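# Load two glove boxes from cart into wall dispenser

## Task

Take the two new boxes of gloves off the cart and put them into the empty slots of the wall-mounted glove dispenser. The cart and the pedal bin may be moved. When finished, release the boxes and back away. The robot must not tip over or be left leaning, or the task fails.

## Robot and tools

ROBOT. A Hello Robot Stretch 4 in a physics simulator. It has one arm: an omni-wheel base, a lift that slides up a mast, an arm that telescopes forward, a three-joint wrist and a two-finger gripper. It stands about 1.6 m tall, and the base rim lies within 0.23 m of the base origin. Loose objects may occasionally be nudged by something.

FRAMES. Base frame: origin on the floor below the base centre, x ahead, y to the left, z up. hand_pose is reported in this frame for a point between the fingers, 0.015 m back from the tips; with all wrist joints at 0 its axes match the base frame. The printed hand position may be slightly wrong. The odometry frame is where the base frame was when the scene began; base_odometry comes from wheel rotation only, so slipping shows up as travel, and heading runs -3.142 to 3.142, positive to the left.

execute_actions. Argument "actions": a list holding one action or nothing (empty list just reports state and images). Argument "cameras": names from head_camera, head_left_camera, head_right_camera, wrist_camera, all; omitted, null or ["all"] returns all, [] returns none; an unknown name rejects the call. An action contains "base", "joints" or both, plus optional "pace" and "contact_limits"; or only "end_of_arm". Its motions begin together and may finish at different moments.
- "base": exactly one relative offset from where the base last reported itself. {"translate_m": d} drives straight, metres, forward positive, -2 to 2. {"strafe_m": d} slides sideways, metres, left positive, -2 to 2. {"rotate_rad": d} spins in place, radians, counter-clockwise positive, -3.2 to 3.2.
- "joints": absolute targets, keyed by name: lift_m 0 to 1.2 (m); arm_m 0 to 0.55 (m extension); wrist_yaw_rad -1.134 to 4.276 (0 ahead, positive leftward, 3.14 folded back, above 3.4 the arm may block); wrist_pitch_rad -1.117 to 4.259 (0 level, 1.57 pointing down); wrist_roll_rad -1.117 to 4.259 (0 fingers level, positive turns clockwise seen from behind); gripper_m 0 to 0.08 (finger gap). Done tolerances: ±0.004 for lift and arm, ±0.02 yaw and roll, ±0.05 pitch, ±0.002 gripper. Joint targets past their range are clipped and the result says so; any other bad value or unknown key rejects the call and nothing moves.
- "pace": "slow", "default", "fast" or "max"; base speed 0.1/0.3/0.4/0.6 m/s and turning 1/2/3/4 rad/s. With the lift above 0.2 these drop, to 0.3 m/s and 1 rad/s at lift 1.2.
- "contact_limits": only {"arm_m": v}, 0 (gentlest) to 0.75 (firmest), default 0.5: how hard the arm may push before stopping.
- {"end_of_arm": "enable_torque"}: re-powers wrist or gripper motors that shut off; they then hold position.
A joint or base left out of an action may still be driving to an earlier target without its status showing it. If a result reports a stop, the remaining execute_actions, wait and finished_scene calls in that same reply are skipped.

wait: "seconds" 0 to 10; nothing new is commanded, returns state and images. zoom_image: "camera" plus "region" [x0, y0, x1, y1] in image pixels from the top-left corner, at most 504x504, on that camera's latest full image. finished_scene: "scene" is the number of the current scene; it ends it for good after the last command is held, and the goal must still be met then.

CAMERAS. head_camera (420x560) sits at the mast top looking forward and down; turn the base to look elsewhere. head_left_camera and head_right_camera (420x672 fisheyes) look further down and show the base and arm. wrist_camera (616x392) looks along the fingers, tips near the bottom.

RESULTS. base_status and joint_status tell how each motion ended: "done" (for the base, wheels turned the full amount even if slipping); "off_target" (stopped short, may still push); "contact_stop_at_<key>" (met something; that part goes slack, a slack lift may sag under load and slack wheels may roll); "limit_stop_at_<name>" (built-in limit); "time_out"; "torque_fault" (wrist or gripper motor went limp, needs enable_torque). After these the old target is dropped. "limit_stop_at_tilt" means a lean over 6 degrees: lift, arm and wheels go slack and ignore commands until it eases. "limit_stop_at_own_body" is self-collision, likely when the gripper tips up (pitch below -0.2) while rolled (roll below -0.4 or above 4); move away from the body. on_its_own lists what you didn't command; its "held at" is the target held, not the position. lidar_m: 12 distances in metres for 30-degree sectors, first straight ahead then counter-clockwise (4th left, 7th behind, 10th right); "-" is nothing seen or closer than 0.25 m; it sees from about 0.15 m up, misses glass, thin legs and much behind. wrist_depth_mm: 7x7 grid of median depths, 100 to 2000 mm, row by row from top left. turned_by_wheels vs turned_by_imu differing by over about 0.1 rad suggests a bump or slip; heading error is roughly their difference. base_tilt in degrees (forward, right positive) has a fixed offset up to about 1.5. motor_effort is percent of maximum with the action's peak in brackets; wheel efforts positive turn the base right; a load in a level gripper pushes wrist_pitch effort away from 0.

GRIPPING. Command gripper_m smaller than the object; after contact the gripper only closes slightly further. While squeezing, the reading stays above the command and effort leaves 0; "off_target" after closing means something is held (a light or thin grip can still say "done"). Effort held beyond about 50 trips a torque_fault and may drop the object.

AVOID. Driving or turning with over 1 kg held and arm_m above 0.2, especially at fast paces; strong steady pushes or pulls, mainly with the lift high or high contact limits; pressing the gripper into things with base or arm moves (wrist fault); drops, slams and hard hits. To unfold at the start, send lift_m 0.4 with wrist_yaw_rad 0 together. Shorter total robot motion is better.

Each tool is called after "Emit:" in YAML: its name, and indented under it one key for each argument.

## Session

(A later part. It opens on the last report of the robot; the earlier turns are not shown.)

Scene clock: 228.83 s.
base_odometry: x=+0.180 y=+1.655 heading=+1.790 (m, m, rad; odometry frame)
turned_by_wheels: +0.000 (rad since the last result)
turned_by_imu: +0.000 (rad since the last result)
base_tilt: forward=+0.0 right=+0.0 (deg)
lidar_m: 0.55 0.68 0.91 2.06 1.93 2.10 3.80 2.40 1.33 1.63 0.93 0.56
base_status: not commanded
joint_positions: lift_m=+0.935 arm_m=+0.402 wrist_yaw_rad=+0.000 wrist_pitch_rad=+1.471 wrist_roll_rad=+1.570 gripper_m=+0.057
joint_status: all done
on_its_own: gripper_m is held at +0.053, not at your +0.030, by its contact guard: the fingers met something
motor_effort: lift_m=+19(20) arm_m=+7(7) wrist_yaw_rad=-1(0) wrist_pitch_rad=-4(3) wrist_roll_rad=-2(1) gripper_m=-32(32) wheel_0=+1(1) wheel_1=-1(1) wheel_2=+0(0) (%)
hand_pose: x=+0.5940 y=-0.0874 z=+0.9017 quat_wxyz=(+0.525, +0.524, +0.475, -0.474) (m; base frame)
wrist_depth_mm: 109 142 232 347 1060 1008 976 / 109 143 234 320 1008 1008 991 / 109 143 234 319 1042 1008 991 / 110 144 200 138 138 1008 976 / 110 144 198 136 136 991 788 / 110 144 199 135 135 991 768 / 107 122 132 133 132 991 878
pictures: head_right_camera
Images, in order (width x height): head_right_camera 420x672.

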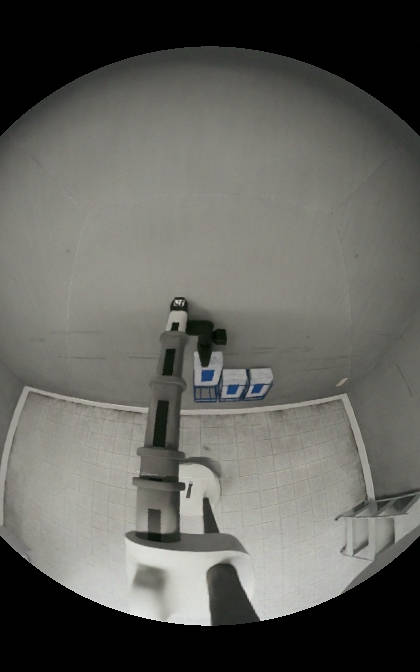

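Emit:
execute_actions:
  actions:
    - {"joints":{"lift_m":0.85,"arm_m":0.41},"pace":"slow"}
  cameras: []

Emit:
execute_actions:
  actions:
    - {"joints":{"lift_m":0.765,"arm_m":0.418,"wrist_pitch_rad":1.49},"pace":"slow"}
  cameras: ["head_right_camera","wrist_camera"]

Scene clock: 236.80 s.
base_odometry: x=+0.180 y=+1.655 heading=+1.790 (m, m, rad; odometry frame)
turned_by_wheels: +0.000 (rad since the last result)
turned_by_imu: +0.000 (rad since the last result)
base_tilt: forward=+0.0 right=+0.0 (deg)
lidar_m: 0.54 0.67 0.92 2.06 1.94 2.10 3.79 2.36 1.33 1.64 0.95 0.56
base_status: not commanded
joint_positions: lift_m=+0.850 arm_m=+0.409 wrist_yaw_rad=+0.000 wrist_pitch_rad=+1.471 wrist_roll_rad=+1.570 gripper_m=+0.057
joint_status: all done
on_its_own: gripper_m is held at +0.053, not at your +0.030, by its contact guard: the fingers met something
motor_effort: lift_m=+19(20) arm_m=+6(7) wrist_yaw_rad=-1(1) wrist_pitch_rad=-3(4) wrist_roll_rad=+0(1) gripper_m=-33(34) wheel_0=+1(1) wheel_1=-1(1) wheel_2=+0(0) (%)
hand_pose: x=+0.6009 y=-0.0874 z=+0.8166 quat_wxyz=(+0.525, +0.524, +0.475, -0.474) (m; base frame)
wrist_depth_mm: 105 131 214 235 960 946 917 / 105 132 214 233 946 917 904 / 105 132 216 231 931 931 904 / 106 132 182 139 138 931 891 / 105 132 183 137 136 931 723 / 105 132 182 135 134 917 699 / 103 113 133 133 132 891 878
pictures: none
No camera images: the call's "cameras" was empty. Leave "cameras" out to get every camera's image.

Scene clock: 238.40 s.
base_odometry: x=+0.180 y=+1.655 heading=+1.791 (m, m, rad; odometry frame)
turned_by_wheels: +0.000 (rad since the last result)
turned_by_imu: +0.000 (rad since the last result)
base_tilt: forward=+0.0 right=+0.0 (deg)
lidar_m: 0.55 0.67 0.92 2.07 1.93 2.11 3.79 2.36 1.33 1.63 0.95 0.58
base_status: not commanded
joint_positions: lift_m=+0.765 arm_m=+0.417 wrist_yaw_rad=-0.001 wrist_pitch_rad=+1.492 wrist_roll_rad=+1.570 gripper_m=+0.057
joint_status: all done
on_its_own: gripper_m is held at +0.053, not at your +0.030, by its contact guard: the fingers met something
motor_effort: lift_m=+19(19) arm_m=+7(7) wrist_yaw_rad=+3(8) wrist_pitch_rad=-6(11) wrist_roll_rad=-1(2) gripper_m=-33(33) wheel_0=+1(1) wheel_1=-1(1) wheel_2=+2(2) (%)
hand_pose: x=+0.6044 y=-0.0874 z=+0.7313 quat_wxyz=(+0.519, +0.519, +0.480, -0.480) (m; base frame)
wrist_depth_mm: - 124 151 146 340 842 842 / - 124 155 145 340 854 842 / - 125 187 180 336 854 831 / - 125 176 138 137 854 820 / - 125 176 136 135 842 699 / - 125 176 135 134 820 668 / - 112 132 133 132 831 809
pictures: head_right_camera, wrist_camera
Images, in order (width x height): head_right_camera 420x672, wrist_camera 616x392.

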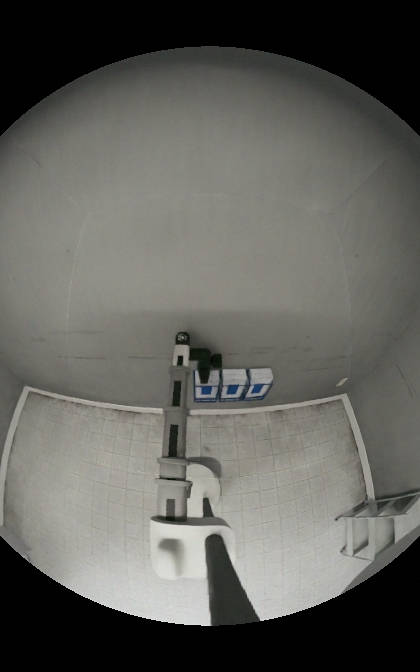

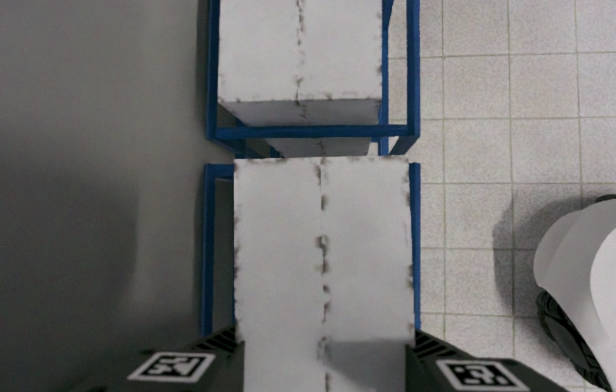

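Emit:
execute_actions:
  actions:
    - {"joints":{"gripper_m":0.07,"arm_m":0.414}}
  cameras: []

Emit:
execute_actions:
  actions:
    - {"joints":{"lift_m":0.85}}
  cameras: ["wrist_camera"]

Emit:
execute_actions:
  actions:
    - {"base":{"translate_m":-0.5},"joints":{"arm_m":0},"pace":"fast"}
  cameras: ["head_right_camera"]

Scene clock: 243.97 s.
base_odometry: x=+0.180 y=+1.655 heading=+1.791 (m, m, rad; odometry frame)
turned_by_wheels: +0.000 (rad since the last result)
turned_by_imu: +0.000 (rad since the last result)
base_tilt: forward=+0.1 right=+0.1 (deg)
lidar_m: 0.55 0.66 0.92 2.06 1.92 2.10 3.78 2.37 1.32 1.62 0.94 0.56
base_status: not commanded
joint_positions: lift_m=+0.765 arm_m=+0.415 wrist_yaw_rad=+0.000 wrist_pitch_rad=+1.490 wrist_roll_rad=+1.570 gripper_m=+0.070
joint_status: all done
motor_effort: lift_m=+19(19) arm_m=-7(7) wrist_yaw_rad=+0(2) wrist_pitch_rad=-1(6) wrist_roll_rad=-1(2) gripper_m=+1(38) wheel_0=+1(1) wheel_1=-1(1) wheel_2=+2(2) (%)
hand_pose: x=+0.6032 y=-0.0874 z=+0.7313 quat_wxyz=(+0.520, +0.520, +0.480, -0.479) (m; base frame)
wrist_depth_mm: - 125 153 148 334 866 842 / - 126 152 147 338 866 831 / - 126 190 186 336 866 831 / - 127 177 146 144 866 831 / - 126 177 144 143 831 707 / - 126 164 143 142 831 676 / - 110 139 142 140 126 715
pictures: none
No camera images: the call's "cameras" was empty. Leave "cameras" out to get every camera's image.

Scene clock: 245.30 s.
base_odometry: x=+0.180 y=+1.655 heading=+1.791 (m, m, rad; odometry frame)
turned_by_wheels: +0.000 (rad since the last result)
turned_by_imu: +0.000 (rad since the last result)
base_tilt: forward=+0.1 right=+0.1 (deg)
lidar_m: 0.55 0.66 0.91 2.07 1.93 2.09 3.82 2.42 1.34 1.62 0.93 0.57
base_status: not commanded
joint_positions: lift_m=+0.850 arm_m=+0.415 wrist_yaw_rad=+0.000 wrist_pitch_rad=+1.490 wrist_roll_rad=+1.570 gripper_m=+0.070
joint_status: all done
motor_effort: lift_m=+22(23) arm_m=-6(7) wrist_yaw_rad=-1(0) wrist_pitch_rad=-1(2) wrist_roll_rad=-2(1) gripper_m=+2(2) wheel_0=+1(1) wheel_1=-1(1) wheel_2=+2(2) (%)
hand_pose: x=+0.6032 y=-0.0874 z=+0.8160 quat_wxyz=(+0.520, +0.520, +0.480, -0.479) (m; base frame)
wrist_depth_mm: - 125 208 236 976 946 917 / - 126 209 233 960 931 917 / - 126 211 236 946 946 904 / - 126 211 233 931 917 891 / - 127 211 229 931 917 707 / - 127 193 227 931 904 707 / - 110 139 225 254 126 768
pictures: wrist_camera
Images, in order (width x height): wrist_camera 616x392.

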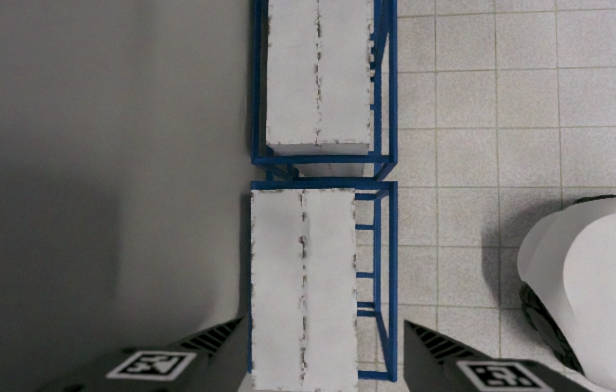

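Scene clock: 248.03 s.
base_odometry: x=+0.289 y=+1.167 heading=+1.790 (m, m, rad; odometry frame)
turned_by_wheels: +0.000 (rad since the last result)
turned_by_imu: +0.000 (rad since the last result)
base_tilt: forward=+0.0 right=+0.1 (deg)
lidar_m: 1.04 1.18 1.60 2.06 1.64 2.08 3.15 2.40 1.25 1.21 1.65 1.07
base_status: done
joint_positions: lift_m=+0.850 arm_m=+0.001 wrist_yaw_rad=+0.000 wrist_pitch_rad=+1.490 wrist_roll_rad=+1.570 gripper_m=+0.070
joint_status: all done
motor_effort: lift_m=+22(22) arm_m=-6(9) wrist_yaw_rad=-1(2) wrist_pitch_rad=-2(2) wrist_roll_rad=-3(1) gripper_m=+1(3) wheel_0=+0(9) wheel_1=-2(9) wheel_2=-2(13) (%)
hand_pose: x=+0.1890 y=-0.0874 z=+0.8161 quat_wxyz=(+0.520, +0.520, +0.480, -0.479) (m; base frame)
wrist_depth_mm: 1098 1060 1042 1008 976 960 931 / 1098 1060 1042 1008 991 946 917 / 1060 1060 1025 991 960 931 917 / 1060 1060 1008 991 960 917 917 / 1078 1042 1008 960 741 715 466 / 1060 1042 1008 976 732 715 891 / 1060 110 139 960 732 126 891
pictures: head_right_camera
Images, in order (width x height): head_right_camera 420x672.

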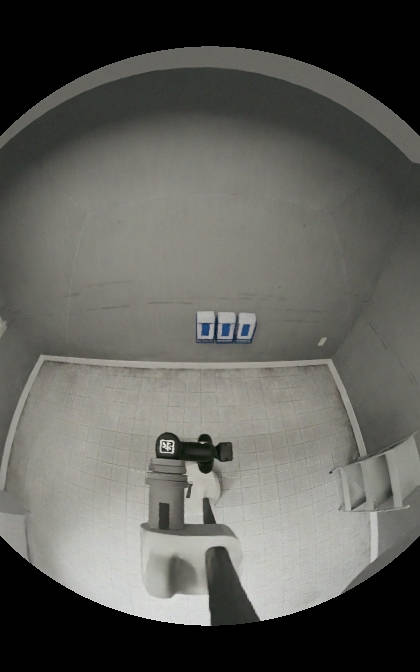

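Emit:
finished_scene:
  scene: 1

The scene is finished: the task was done.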